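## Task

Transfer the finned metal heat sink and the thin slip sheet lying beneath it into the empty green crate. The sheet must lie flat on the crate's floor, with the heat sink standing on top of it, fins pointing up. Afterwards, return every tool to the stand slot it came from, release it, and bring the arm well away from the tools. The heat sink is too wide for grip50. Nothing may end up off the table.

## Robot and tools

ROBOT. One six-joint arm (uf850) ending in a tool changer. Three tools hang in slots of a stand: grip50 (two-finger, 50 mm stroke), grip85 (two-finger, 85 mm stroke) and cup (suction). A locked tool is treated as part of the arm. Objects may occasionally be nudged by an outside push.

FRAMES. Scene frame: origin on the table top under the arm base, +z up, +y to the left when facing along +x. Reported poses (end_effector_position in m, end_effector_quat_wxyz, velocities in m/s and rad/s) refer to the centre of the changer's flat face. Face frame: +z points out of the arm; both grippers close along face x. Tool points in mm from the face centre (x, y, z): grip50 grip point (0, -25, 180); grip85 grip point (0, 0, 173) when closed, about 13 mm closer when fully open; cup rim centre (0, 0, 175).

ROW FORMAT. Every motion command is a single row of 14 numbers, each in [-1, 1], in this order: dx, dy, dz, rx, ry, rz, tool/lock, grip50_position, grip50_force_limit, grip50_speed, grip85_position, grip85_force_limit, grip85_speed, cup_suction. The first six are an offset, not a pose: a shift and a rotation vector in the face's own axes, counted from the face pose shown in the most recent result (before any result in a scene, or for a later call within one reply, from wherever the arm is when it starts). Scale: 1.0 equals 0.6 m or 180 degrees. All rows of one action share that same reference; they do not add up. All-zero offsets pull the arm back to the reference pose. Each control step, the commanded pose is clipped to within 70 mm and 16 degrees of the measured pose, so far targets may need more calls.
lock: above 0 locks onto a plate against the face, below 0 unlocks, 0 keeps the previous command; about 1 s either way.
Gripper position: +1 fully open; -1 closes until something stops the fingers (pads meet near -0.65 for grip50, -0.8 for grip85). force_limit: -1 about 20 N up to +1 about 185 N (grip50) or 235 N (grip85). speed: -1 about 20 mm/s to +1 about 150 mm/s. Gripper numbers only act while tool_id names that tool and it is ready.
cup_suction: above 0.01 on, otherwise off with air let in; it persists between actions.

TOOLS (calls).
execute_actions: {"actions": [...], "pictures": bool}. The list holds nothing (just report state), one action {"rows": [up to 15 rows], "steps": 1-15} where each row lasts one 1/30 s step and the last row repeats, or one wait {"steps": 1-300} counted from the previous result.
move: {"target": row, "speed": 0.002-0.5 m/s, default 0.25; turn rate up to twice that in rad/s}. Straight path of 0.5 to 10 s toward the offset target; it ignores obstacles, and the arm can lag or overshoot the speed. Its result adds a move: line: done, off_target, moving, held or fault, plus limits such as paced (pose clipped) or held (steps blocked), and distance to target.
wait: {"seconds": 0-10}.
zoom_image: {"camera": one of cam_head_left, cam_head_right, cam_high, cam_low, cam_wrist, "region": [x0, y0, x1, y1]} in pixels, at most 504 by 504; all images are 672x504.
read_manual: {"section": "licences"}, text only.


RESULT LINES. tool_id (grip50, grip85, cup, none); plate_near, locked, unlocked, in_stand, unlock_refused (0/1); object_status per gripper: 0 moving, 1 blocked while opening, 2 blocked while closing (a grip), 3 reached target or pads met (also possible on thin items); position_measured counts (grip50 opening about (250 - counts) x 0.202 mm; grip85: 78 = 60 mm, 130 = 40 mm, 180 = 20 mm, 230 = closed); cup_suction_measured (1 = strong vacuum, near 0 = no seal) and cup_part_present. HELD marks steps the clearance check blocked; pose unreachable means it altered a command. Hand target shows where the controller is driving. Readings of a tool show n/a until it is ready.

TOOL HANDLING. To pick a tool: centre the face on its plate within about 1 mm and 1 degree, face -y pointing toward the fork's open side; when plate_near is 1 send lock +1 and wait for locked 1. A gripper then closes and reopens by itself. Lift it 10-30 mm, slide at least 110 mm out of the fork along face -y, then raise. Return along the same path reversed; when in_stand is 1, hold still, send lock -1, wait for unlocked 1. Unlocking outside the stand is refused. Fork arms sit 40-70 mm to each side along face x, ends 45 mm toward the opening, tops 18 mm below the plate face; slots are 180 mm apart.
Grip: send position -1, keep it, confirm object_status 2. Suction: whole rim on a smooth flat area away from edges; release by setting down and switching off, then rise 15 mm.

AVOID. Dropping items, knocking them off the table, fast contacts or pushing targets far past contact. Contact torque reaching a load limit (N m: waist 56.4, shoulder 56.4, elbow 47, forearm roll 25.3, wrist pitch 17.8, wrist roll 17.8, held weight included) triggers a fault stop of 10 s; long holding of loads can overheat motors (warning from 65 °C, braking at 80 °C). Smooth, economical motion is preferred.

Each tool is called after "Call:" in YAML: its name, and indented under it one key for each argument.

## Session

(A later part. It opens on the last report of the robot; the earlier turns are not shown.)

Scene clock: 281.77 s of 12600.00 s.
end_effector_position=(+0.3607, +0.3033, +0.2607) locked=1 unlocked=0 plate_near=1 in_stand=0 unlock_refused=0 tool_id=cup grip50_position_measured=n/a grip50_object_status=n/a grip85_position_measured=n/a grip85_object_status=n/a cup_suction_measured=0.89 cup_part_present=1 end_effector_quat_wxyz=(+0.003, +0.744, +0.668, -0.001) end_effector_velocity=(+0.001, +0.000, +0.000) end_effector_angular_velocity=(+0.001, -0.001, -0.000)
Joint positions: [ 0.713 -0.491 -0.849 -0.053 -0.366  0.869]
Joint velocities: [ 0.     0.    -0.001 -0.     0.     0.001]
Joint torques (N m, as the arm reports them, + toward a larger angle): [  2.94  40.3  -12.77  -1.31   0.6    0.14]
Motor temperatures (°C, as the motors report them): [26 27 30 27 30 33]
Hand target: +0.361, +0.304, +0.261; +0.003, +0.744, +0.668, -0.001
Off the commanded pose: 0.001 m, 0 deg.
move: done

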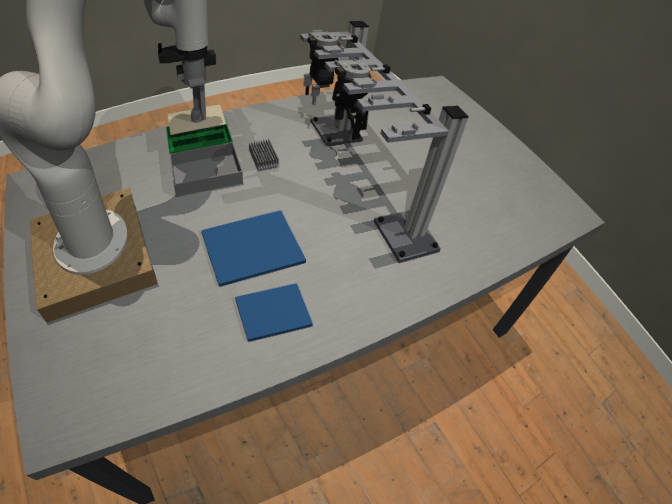

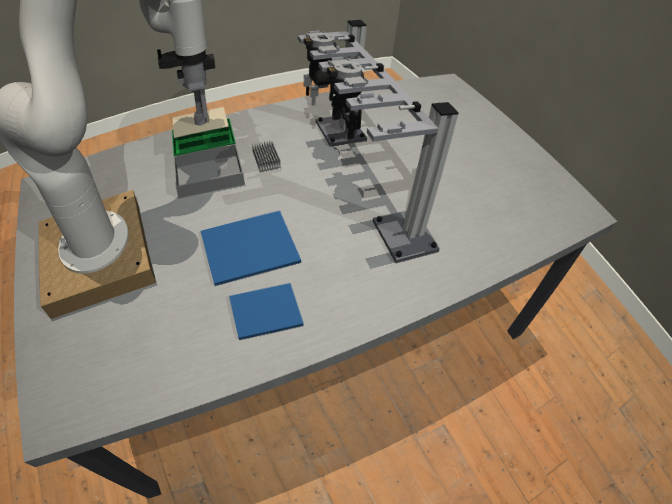

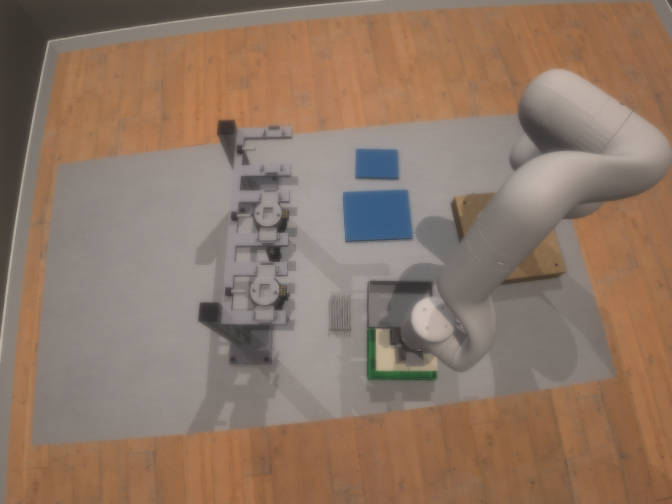

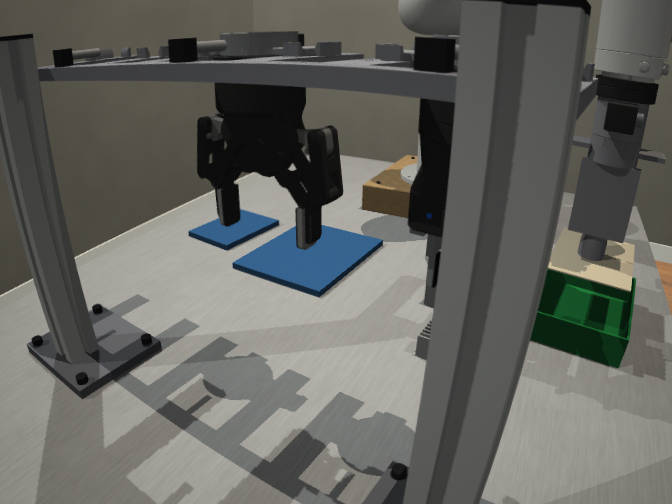

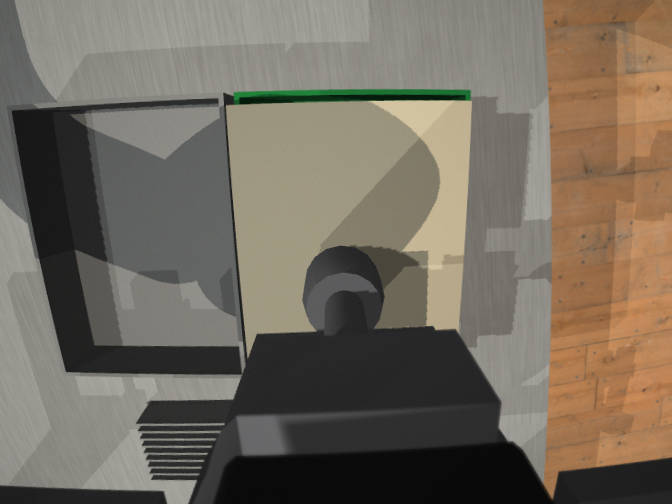

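Call:
move:
  target: [0.0025,0.006,0.1,0,0,0,0,0,0,0,0,0,0,1]
  speed: 0.06

Scene clock: 288.97 s of 12600.00 s.
end_effector_position=(+0.3649, +0.3043, +0.2009) locked=1 unlocked=0 plate_near=1 in_stand=0 unlock_refused=0 tool_id=cup grip50_position_measured=n/a grip50_object_status=n/a grip85_position_measured=n/a grip85_object_status=n/a cup_suction_measured=0.89 cup_part_present=1 end_effector_quat_wxyz=(+0.003, +0.744, +0.668, -0.001) end_effector_velocity=(+0.001, +0.000, +0.001) end_effector_angular_velocity=(+0.002, -0.002, +0.000)
Joint positions: [ 0.707 -0.629 -0.871 -0.078 -0.249  0.89 ]
Joint velocities: [-0.     0.001 -0.001 -0.     0.    -0.   ]
Joint torques (N m, as the arm reports them, + toward a larger angle): [  4.49  43.34 -11.71  -1.39   0.58   0.16]
Motor temperatures (°C, as the motors report them): [26 27 30 27 30 33]
Hand target: +0.365, +0.304, +0.201; +0.003, +0.744, +0.668, -0.001
Off the commanded pose: 0.000 m, 0 deg.
move: done

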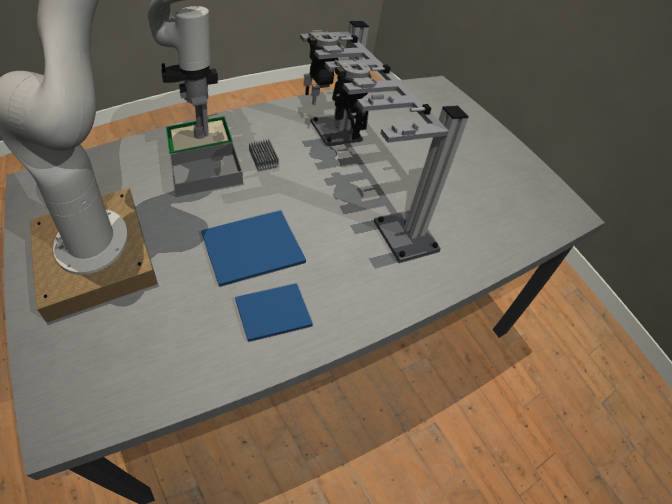

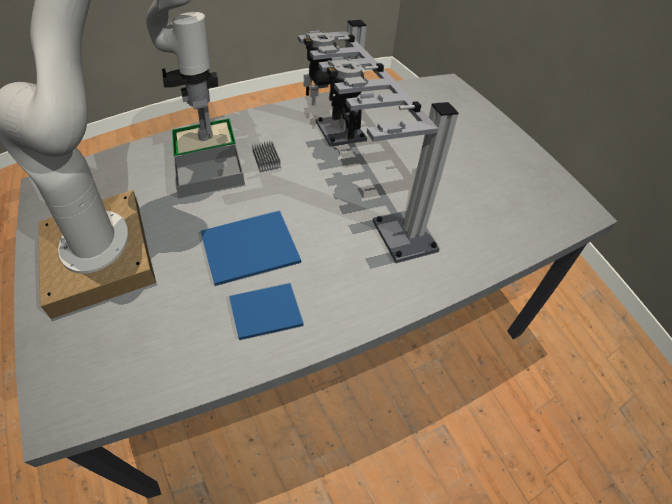

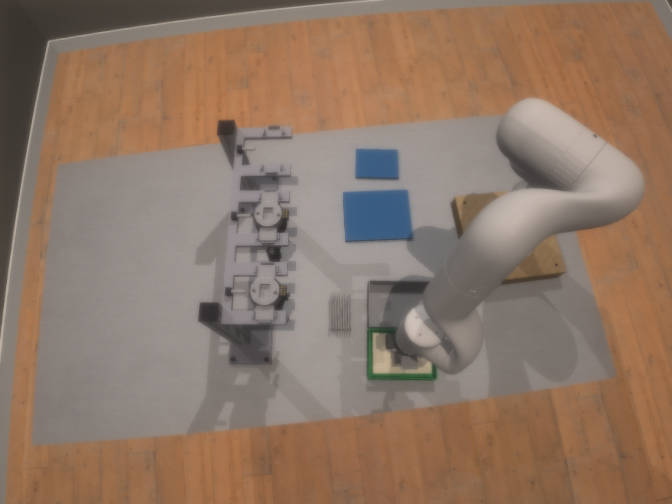

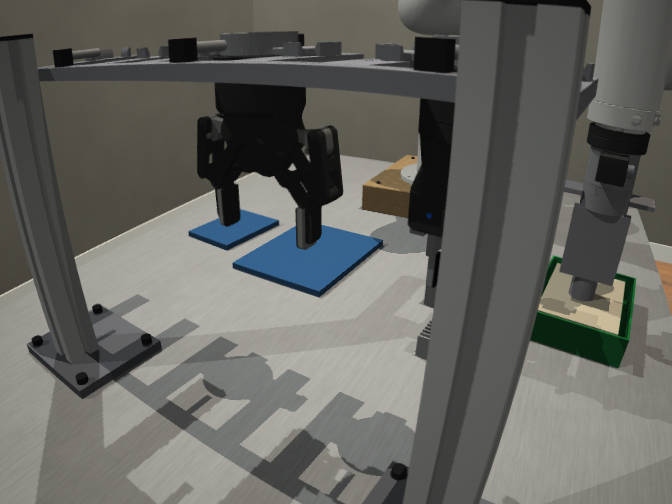

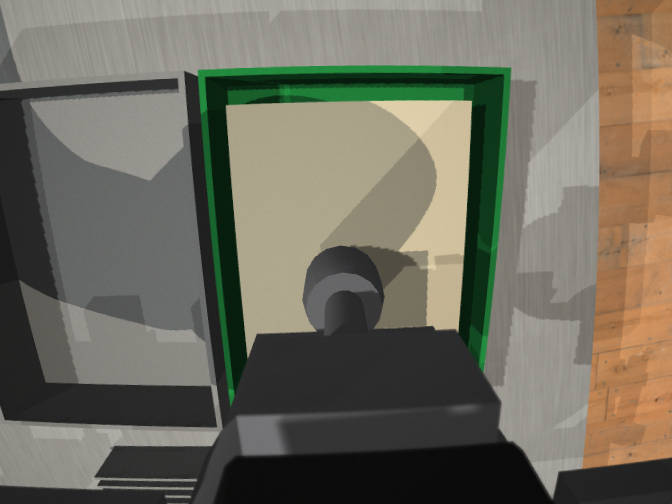

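Call:
move:
  target: [0,0,0.045,0,0,0,0,0,0,0,0,0,0,1]
  speed: 0.03

Call:
execute_actions:
  actions:
    - {"rows":[[0,0,0,0,0,0,0,0,0,0,0,0,0,0]],"steps":15}
  pictures: false

Call:
move:
  target: [0,0,-0.05,0,0,0,0,0,0,0,0,0,0,0]
  speed: 0.05

Scene clock: 297.60 s of 12600.00 s.
end_effector_position=(+0.3651, +0.3043, +0.1740) locked=1 unlocked=0 plate_near=1 in_stand=0 unlock_refused=0 tool_id=cup grip50_position_measured=n/a grip50_object_status=n/a grip85_position_measured=n/a grip85_object_status=n/a cup_suction_measured=0.89 cup_part_present=1 end_effector_quat_wxyz=(+0.003, +0.744, +0.668, -0.001) end_effector_velocity=(+0.000, +0.000, +0.001) end_effector_angular_velocity=(+0.001, -0.001, +0.001)
Joint positions: [ 0.706 -0.692 -0.883 -0.098 -0.199  0.909]
Joint velocities: [ 0.     0.001 -0.001 -0.001  0.     0.   ]
Joint torques (N m, as the arm reports them, + toward a larger angle): [ 3.58 44.87 -9.7  -0.87  0.69 -0.01]
Motor temperatures (°C, as the motors report them): [26 27 30 27 30 33]
Hand target: +0.365, +0.304, +0.174; +0.003, +0.744, +0.668, -0.001
Off the commanded pose: 0.000 m, 0 deg.
move: done

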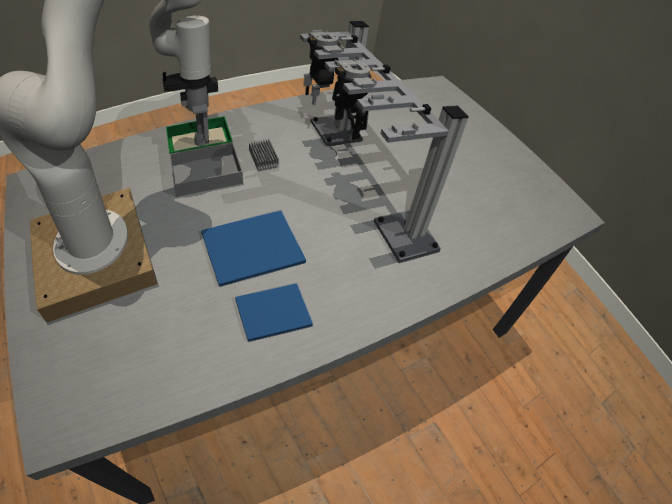

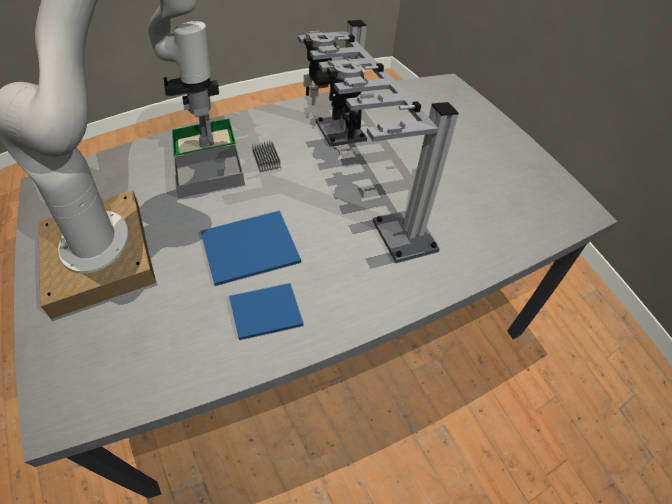

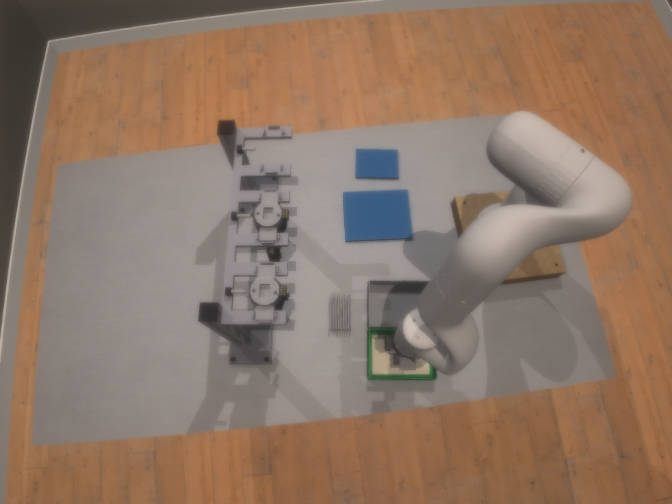

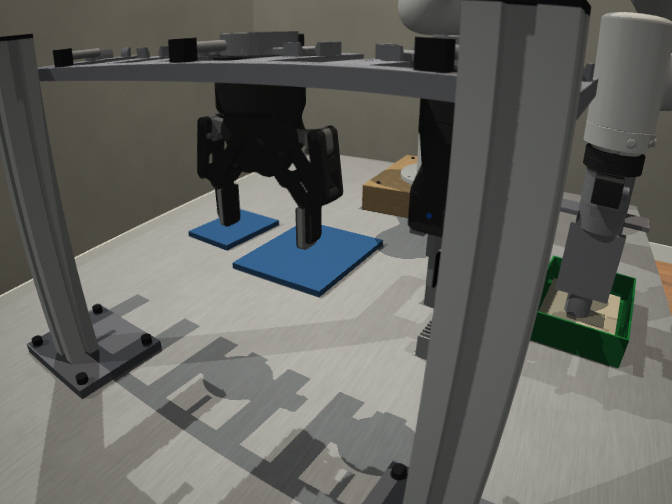

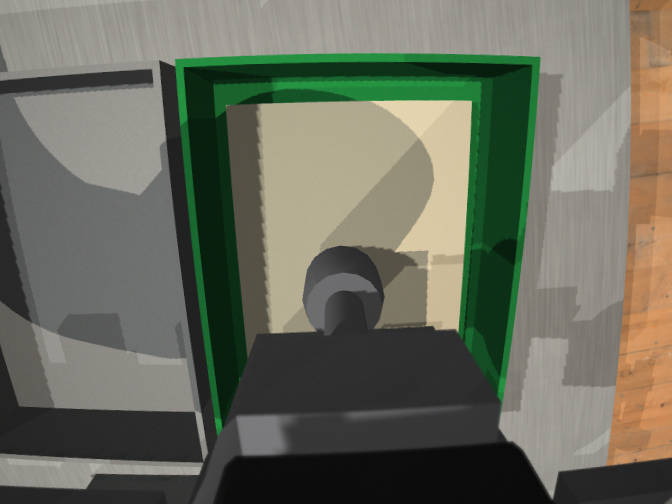

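Scene clock: 298.10 s of 12600.00 s.
end_effector_position=(+0.3652, +0.3043, +0.1741) locked=1 unlocked=0 plate_near=1 in_stand=0 unlock_refused=0 tool_id=cup grip50_position_measured=n/a grip50_object_status=n/a grip85_position_measured=n/a grip85_object_status=n/a cup_suction_measured=0.00 cup_part_present=0 end_effector_quat_wxyz=(+0.003, +0.744, +0.668, -0.000) end_effector_velocity=(-0.000, -0.000, -0.000) end_effector_angular_velocity=(-0.000, +0.000, +0.001)
Joint positions: [ 0.706 -0.691 -0.883 -0.098 -0.199  0.909]
Joint velocities: [-0.    -0.001  0.    -0.     0.001 -0.   ]
Joint torques (N m, as the arm reports them, + toward a larger angle): [ 3.12 41.12 -9.98 -1.24  0.95  0.19]
Motor temperatures (°C, as the motors report them): [26 27 30 27 30 33]
Hand target: +0.365, +0.304, +0.174; +0.003, +0.744, +0.668, -0.001
Off the commanded pose: 0.000 m, 0 deg.
Steps of this call (steps 1 to 15: all 15 steps of this action). Readings (end_effector_position | what the end effector reports):
1: (+0.3651, +0.3043, +0.1740) | locked=1 unlocked=0 plate_near=1 in_stand=0 unlock_refused=0 tool_id=cup grip50_position_measured=n/a grip50_object_status=n/a grip85_position_measured=n/a grip85_object_status=n/a cup_suction_measured=0.55 cup_part_present=1
2: (+0.3651, +0.3043, +0.1741) | locked=1 unlocked=0 plate_near=1 in_stand=0 unlock_refused=0 tool_id=cup grip50_position_measured=n/a grip50_object_status=n/a grip85_position_measured=n/a grip85_object_status=n/a cup_suction_measured=0.23 cup_part_present=0
4: (+0.3652, +0.3043, +0.1742) | locked=1 unlocked=0 plate_near=1 in_stand=0 unlock_refused=0 tool_id=cup grip50_position_measured=n/a grip50_object_status=n/a grip85_position_measured=n/a grip85_object_status=n/a cup_suction_measured=0.00 cup_part_present=0
8: (+0.3652, +0.3044, +0.1743) | locked=1 unlocked=0 plate_near=1 in_stand=0 unlock_refused=0 tool_id=cup grip50_position_measured=n/a grip50_object_status=n/a grip85_position_measured=n/a grip85_object_status=n/a cup_suction_measured=0.00 cup_part_present=0
15: the state above

Scene clock: 299.20 s of 12600.00 s.
end_effector_position=(+0.3649, +0.3043, +0.2039) locked=1 unlocked=0 plate_near=1 in_stand=0 unlock_refused=0 tool_id=cup grip50_position_measured=n/a grip50_object_status=n/a grip85_position_measured=n/a grip85_object_status=n/a cup_suction_measured=0.00 cup_part_present=0 end_effector_quat_wxyz=(+0.003, +0.744, +0.668, -0.001) end_effector_velocity=(-0.001, -0.000, -0.001) end_effector_angular_velocity=(-0.002, +0.002, +0.001)
Joint positions: [ 0.707 -0.622 -0.87  -0.076 -0.255  0.888]
Joint velocities: [ 0.    -0.001  0.001 -0.    -0.    -0.001]
Joint torques (N m, as the arm reports them, + toward a larger angle): [  5.37  44.26 -11.89  -0.55   0.75   0.04]
Motor temperatures (°C, as the motors report them): [26 27 30 27 30 33]
Hand target: +0.365, +0.304, +0.204; +0.003, +0.744, +0.668, -0.000
Off the commanded pose: 0.000 m, 0 deg.
move: done

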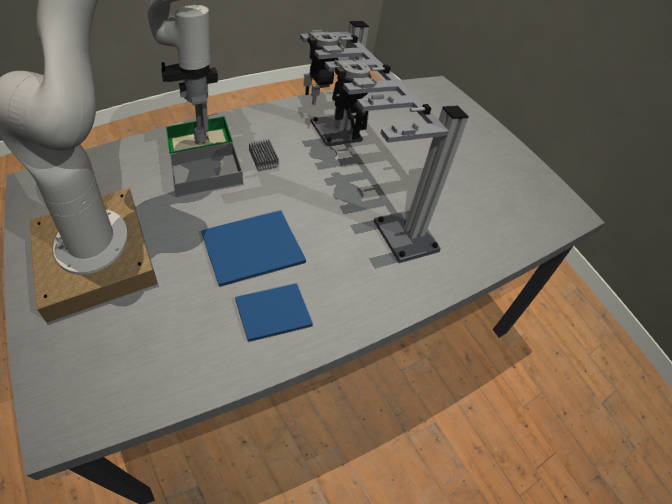

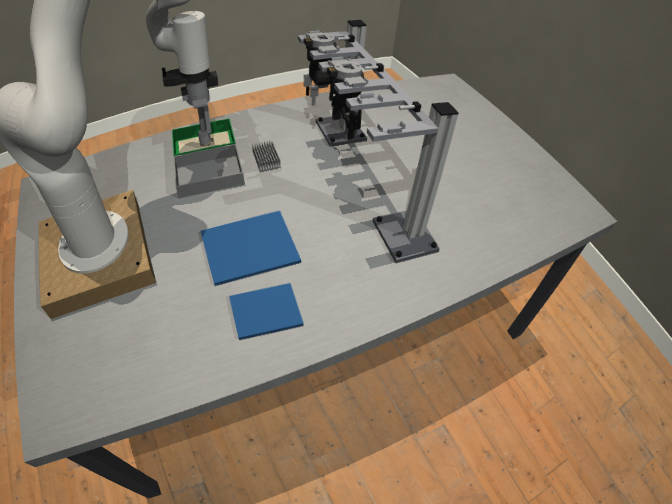

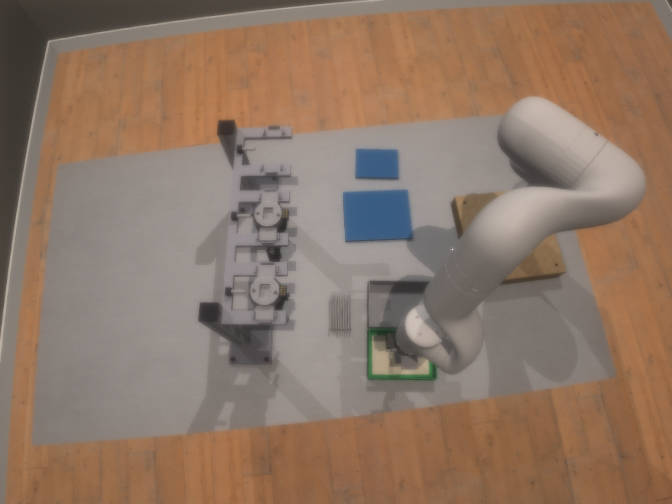

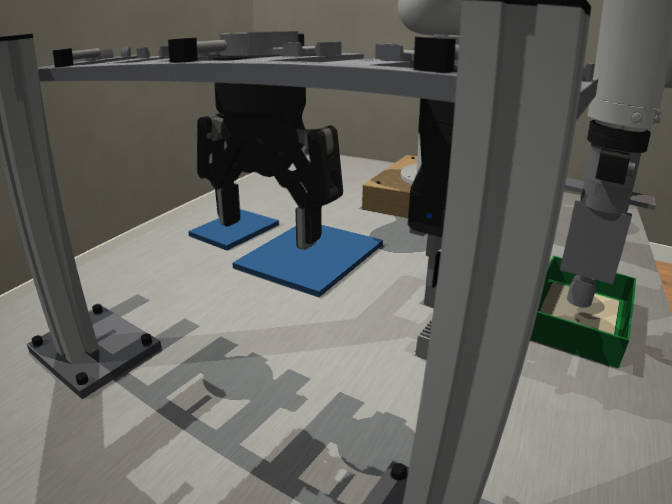

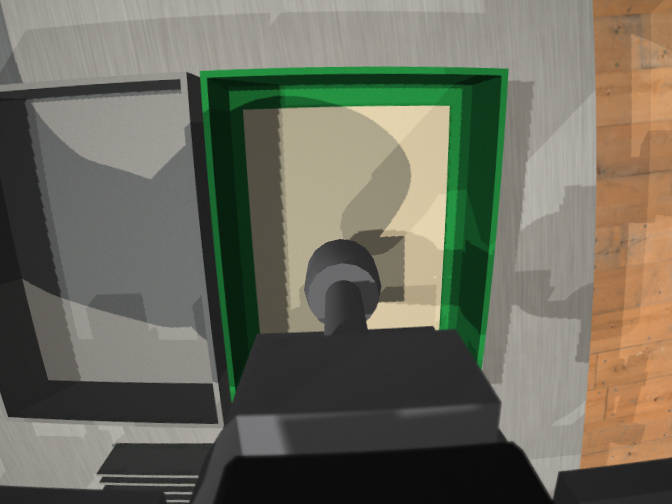

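Call:
move:
  target: [0,0,-0.16,0,0,0,0,0,0,0,0,0,0,0]
  speed: 0.25

Call:
move:
  target: [-0.7523,0.330,-0.133,0,0,0,0,0,0,0,0,0,0,0]
  speed: 0.35

Scene clock: 316.67 s of 12600.00 s.
end_effector_position=(+0.3641, +0.3045, +0.2993) locked=1 unlocked=0 plate_near=1 in_stand=0 unlock_refused=0 tool_id=cup grip50_position_measured=n/a grip50_object_status=n/a grip85_position_measured=n/a grip85_object_status=n/a cup_suction_measured=0.00 cup_part_present=0 end_effector_quat_wxyz=(+0.003, +0.744, +0.668, -0.001) end_effector_velocity=(+0.002, +0.002, +0.003) end_effector_angular_velocity=(+0.006, -0.007, -0.000)
Joint positions: [ 0.711 -0.42  -0.864 -0.043 -0.453  0.857]
Joint velocities: [ 0.     0.003 -0.004  0.     0.001  0.   ]
Joint torques (N m, as the arm reports them, + toward a larger angle): [  3.02  40.16 -13.7   -1.28   1.04   0.11]
Motor temperatures (°C, as the motors report them): [26 27 30 27 30 33]
Hand target: +0.364, +0.305, +0.300; +0.003, +0.744, +0.668, -0.001
Off the commanded pose: 0.001 m, 0 deg.
move: done

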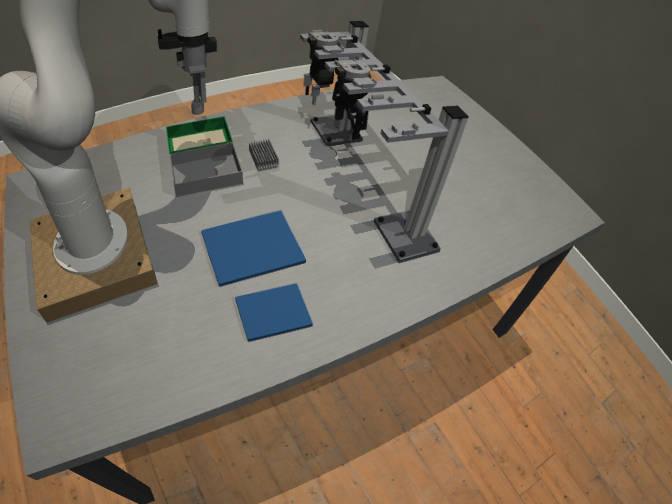

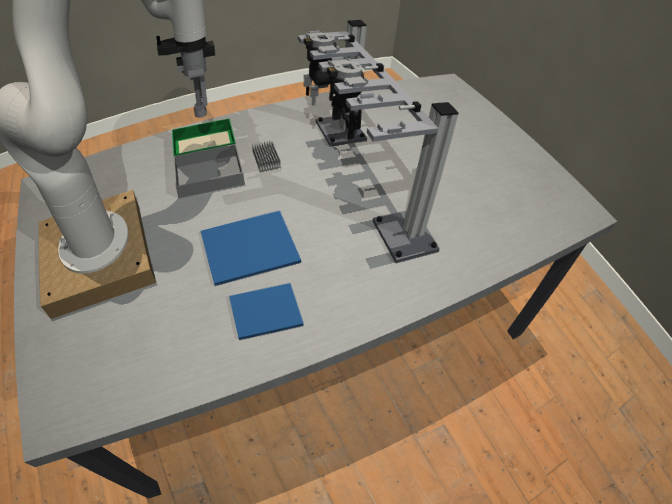

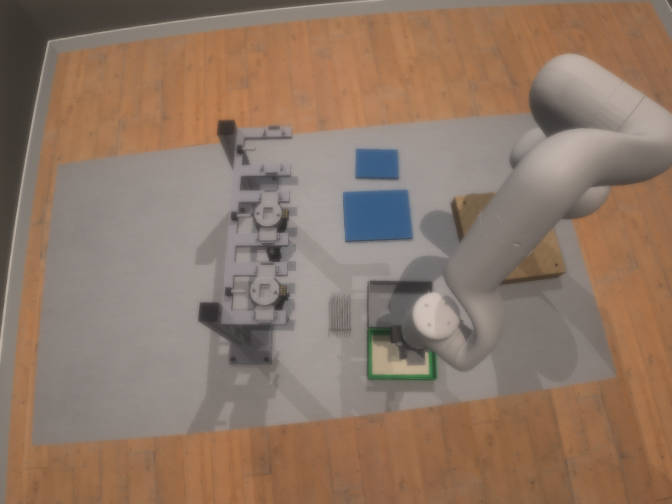

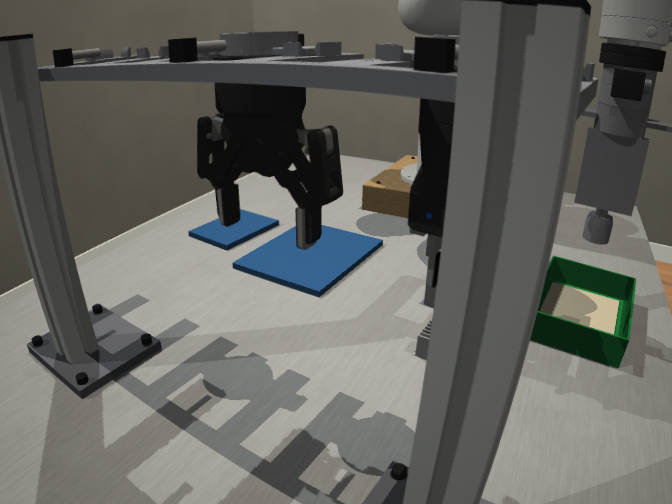

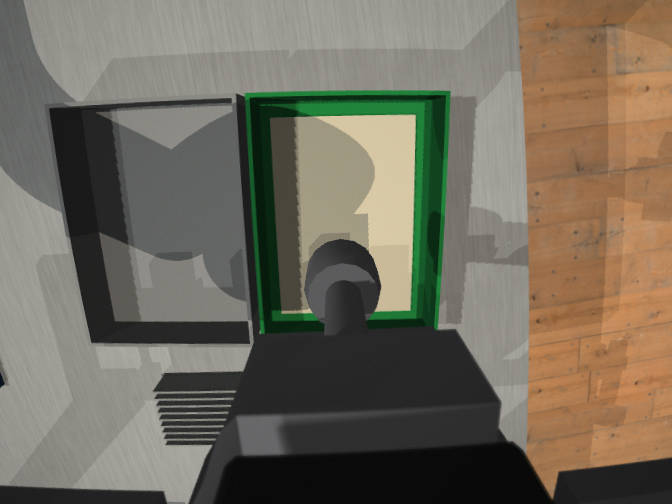

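Scene clock: 318.50 s of 12600.00 s.
end_effector_position=(+0.5134, -0.1633, +0.3805) locked=1 unlocked=0 plate_near=1 in_stand=0 unlock_refused=0 tool_id=cup grip50_position_measured=n/a grip50_object_status=n/a grip85_position_measured=n/a grip85_object_status=n/a cup_suction_measured=0.00 cup_part_present=0 end_effector_quat_wxyz=(-0.000, +0.744, +0.668, +0.000) end_effector_velocity=(+0.001, -0.002, +0.002) end_effector_angular_velocity=(-0.002, -0.004, +0.000)
Joint positions: [-0.296 -0.393 -1.076 -0.018 -0.675 -0.176]
Joint velocities: [-0.003  0.001 -0.004 -0.001  0.    -0.002]
Joint torques (N m, as the arm reports them, + toward a larger angle): [  2.59  41.79 -16.4   -0.5    0.63  -0.04]
Motor temperatures (°C, as the motors report them): [26 27 30 27 30 33]
Hand target: +0.514, -0.164, +0.381; -0.000, +0.744, +0.668, +0.001
Off the commanded pose: 0.003 m, 0 deg.
move: done

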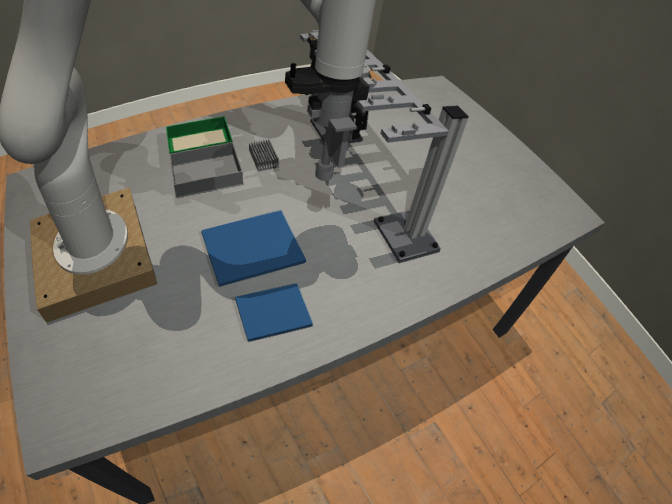

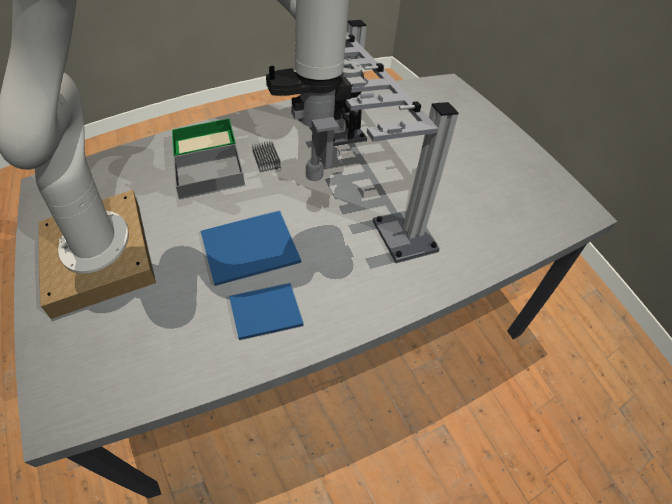

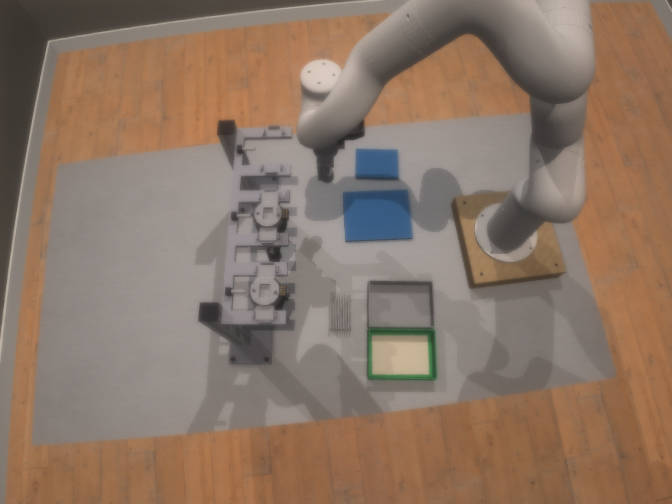

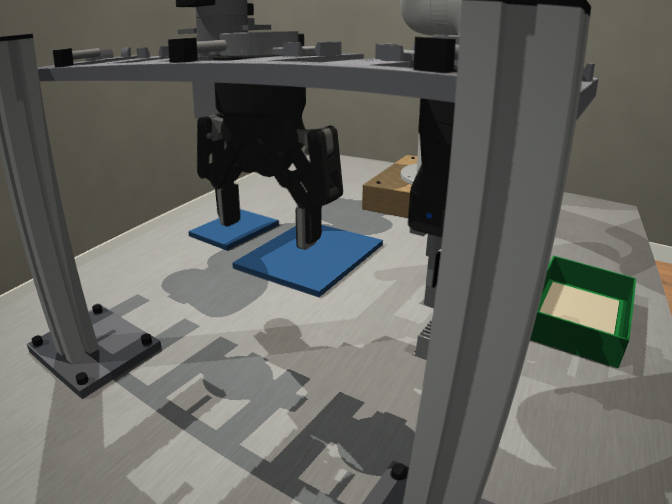

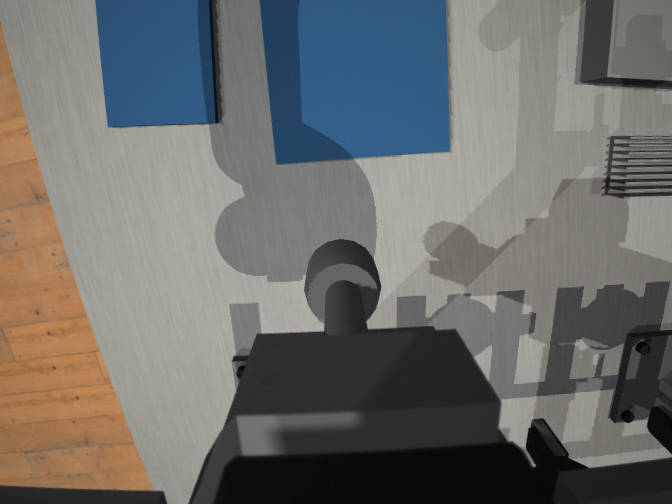

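Call:
move:
  target: [-0.004,0,0,0,0,0,0,0,0,0,0,0,0,0]
  speed: 0.05

Scene clock: 323.83 s of 12600.00 s.
end_effector_position=(+0.5131, -0.1657, +0.3805) locked=1 unlocked=0 plate_near=1 in_stand=0 unlock_refused=0 tool_id=cup grip50_position_measured=n/a grip50_object_status=n/a grip85_position_measured=n/a grip85_object_status=n/a cup_suction_measured=0.00 cup_part_present=0 end_effector_quat_wxyz=(-0.000, +0.744, +0.668, +0.000) end_effector_velocity=(-0.000, +0.000, +0.000) end_effector_angular_velocity=(+0.000, +0.000, +0.001)
Joint positions: [-0.301 -0.394 -1.078 -0.018 -0.675 -0.181]
Joint velocities: [ 0.     0.     0.     0.    -0.    -0.001]
Joint torques (N m, as the arm reports them, + toward a larger angle): [  3.71  43.27 -16.55  -0.23   0.77   0.02]
Motor temperatures (°C, as the motors report them): [26 27 30 27 30 33]
Hand target: +0.513, -0.166, +0.381; -0.000, +0.744, +0.668, +0.000
Off the commanded pose: 0.000 m, 0 deg.
move: done

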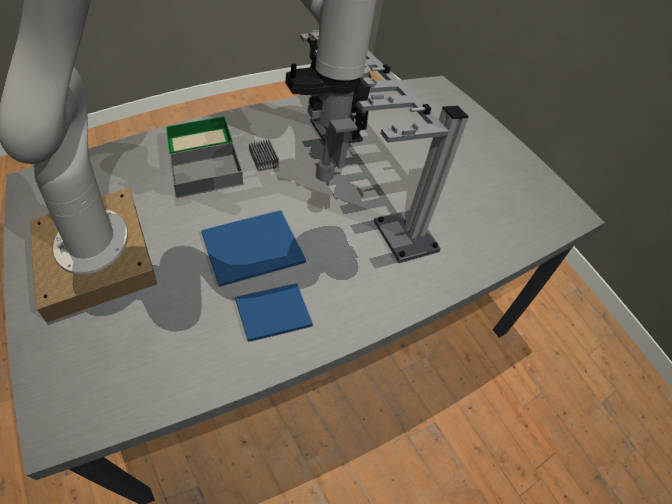

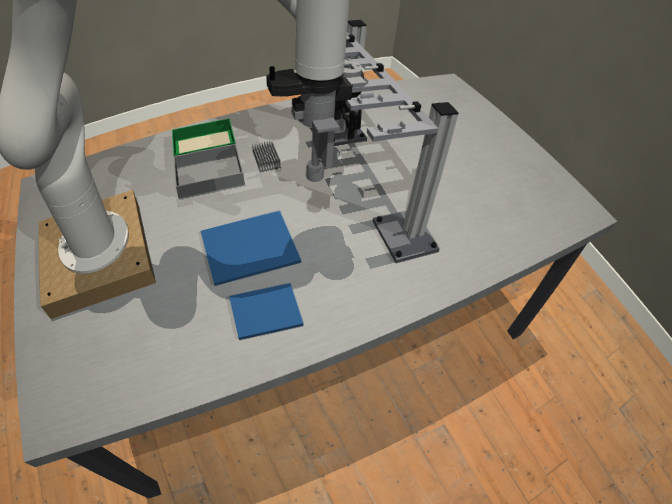

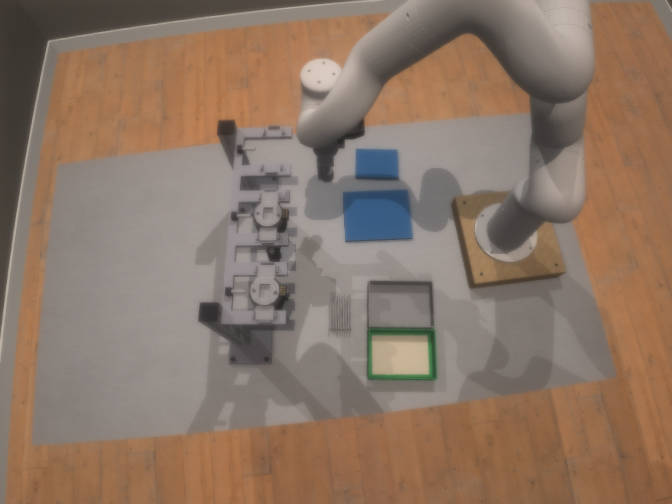

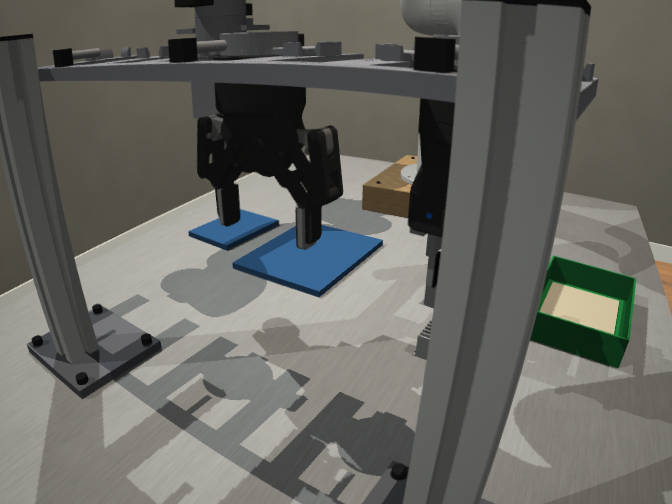

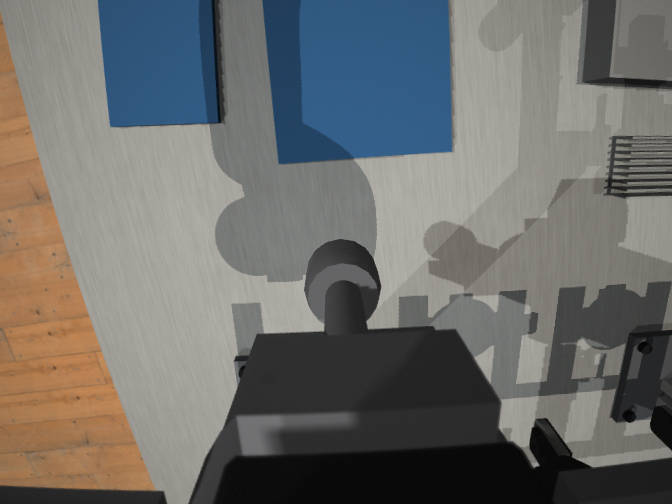

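Call:
move:
  target: [0,0.2184,0,0,0,0,0,0,0,0,0,0,0,0]
  speed: 0.12

Scene clock: 329.43 s of 12600.00 s.
end_effector_position=(+0.6433, -0.1793, +0.3810) locked=1 unlocked=0 plate_near=1 in_stand=0 unlock_refused=0 tool_id=cup grip50_position_measured=n/a grip50_object_status=n/a grip85_position_measured=n/a grip85_object_status=n/a cup_suction_measured=0.00 cup_part_present=0 end_effector_quat_wxyz=(-0.001, +0.744, +0.668, +0.000) end_effector_velocity=(+0.000, -0.000, +0.001) end_effector_angular_velocity=(-0.000, -0.001, -0.000)
Joint positions: [-0.262 -0.688 -1.522 -0.015 -0.826 -0.145]
Joint velocities: [-0.     0.    -0.002  0.    -0.001  0.   ]
Joint torques (N m, as the arm reports them, + toward a larger angle): [  3.66  54.3  -18.    -0.84   0.75   0.2 ]
Motor temperatures (°C, as the motors report them): [26 27 30 27 30 33]
Hand target: +0.643, -0.179, +0.381; -0.000, +0.744, +0.668, +0.000
Off the commanded pose: 0.001 m, 0 deg.
move: done

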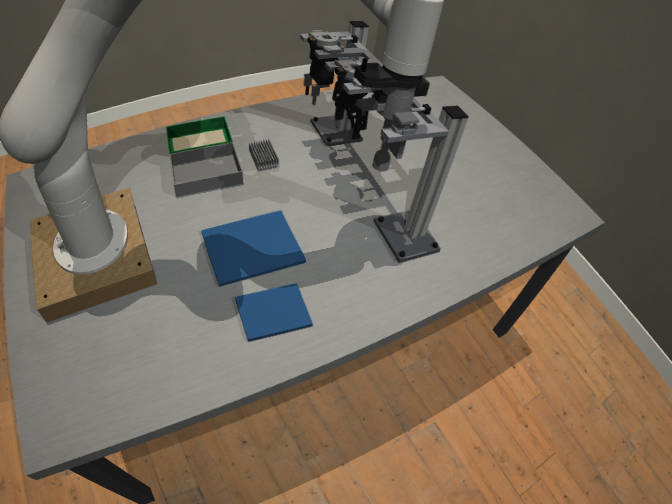

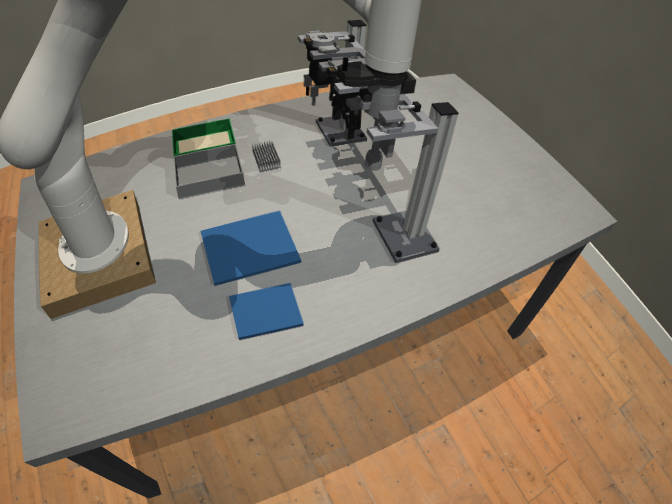

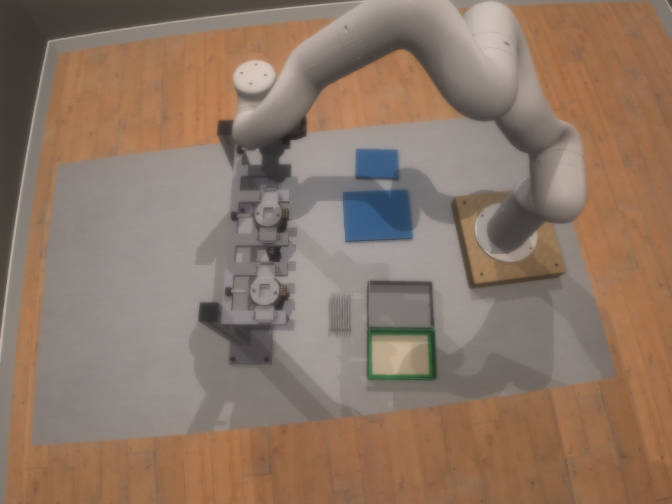

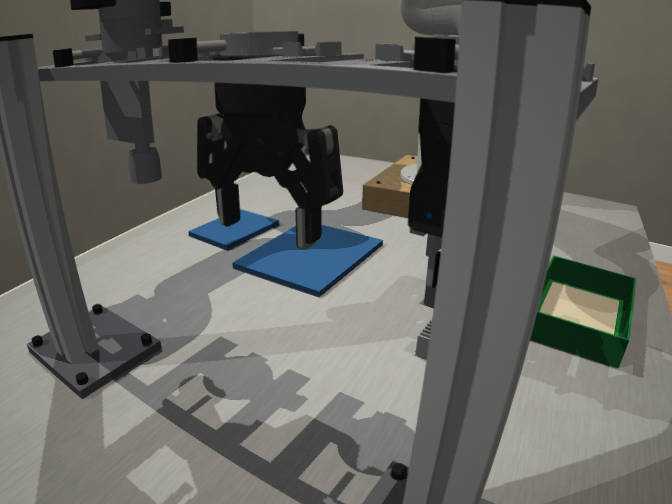

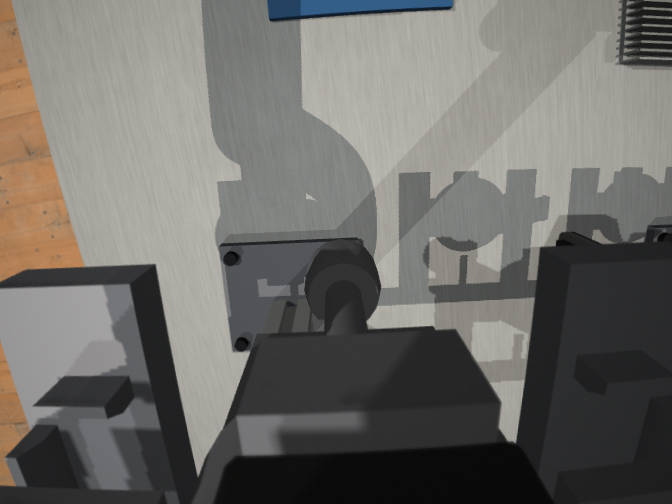

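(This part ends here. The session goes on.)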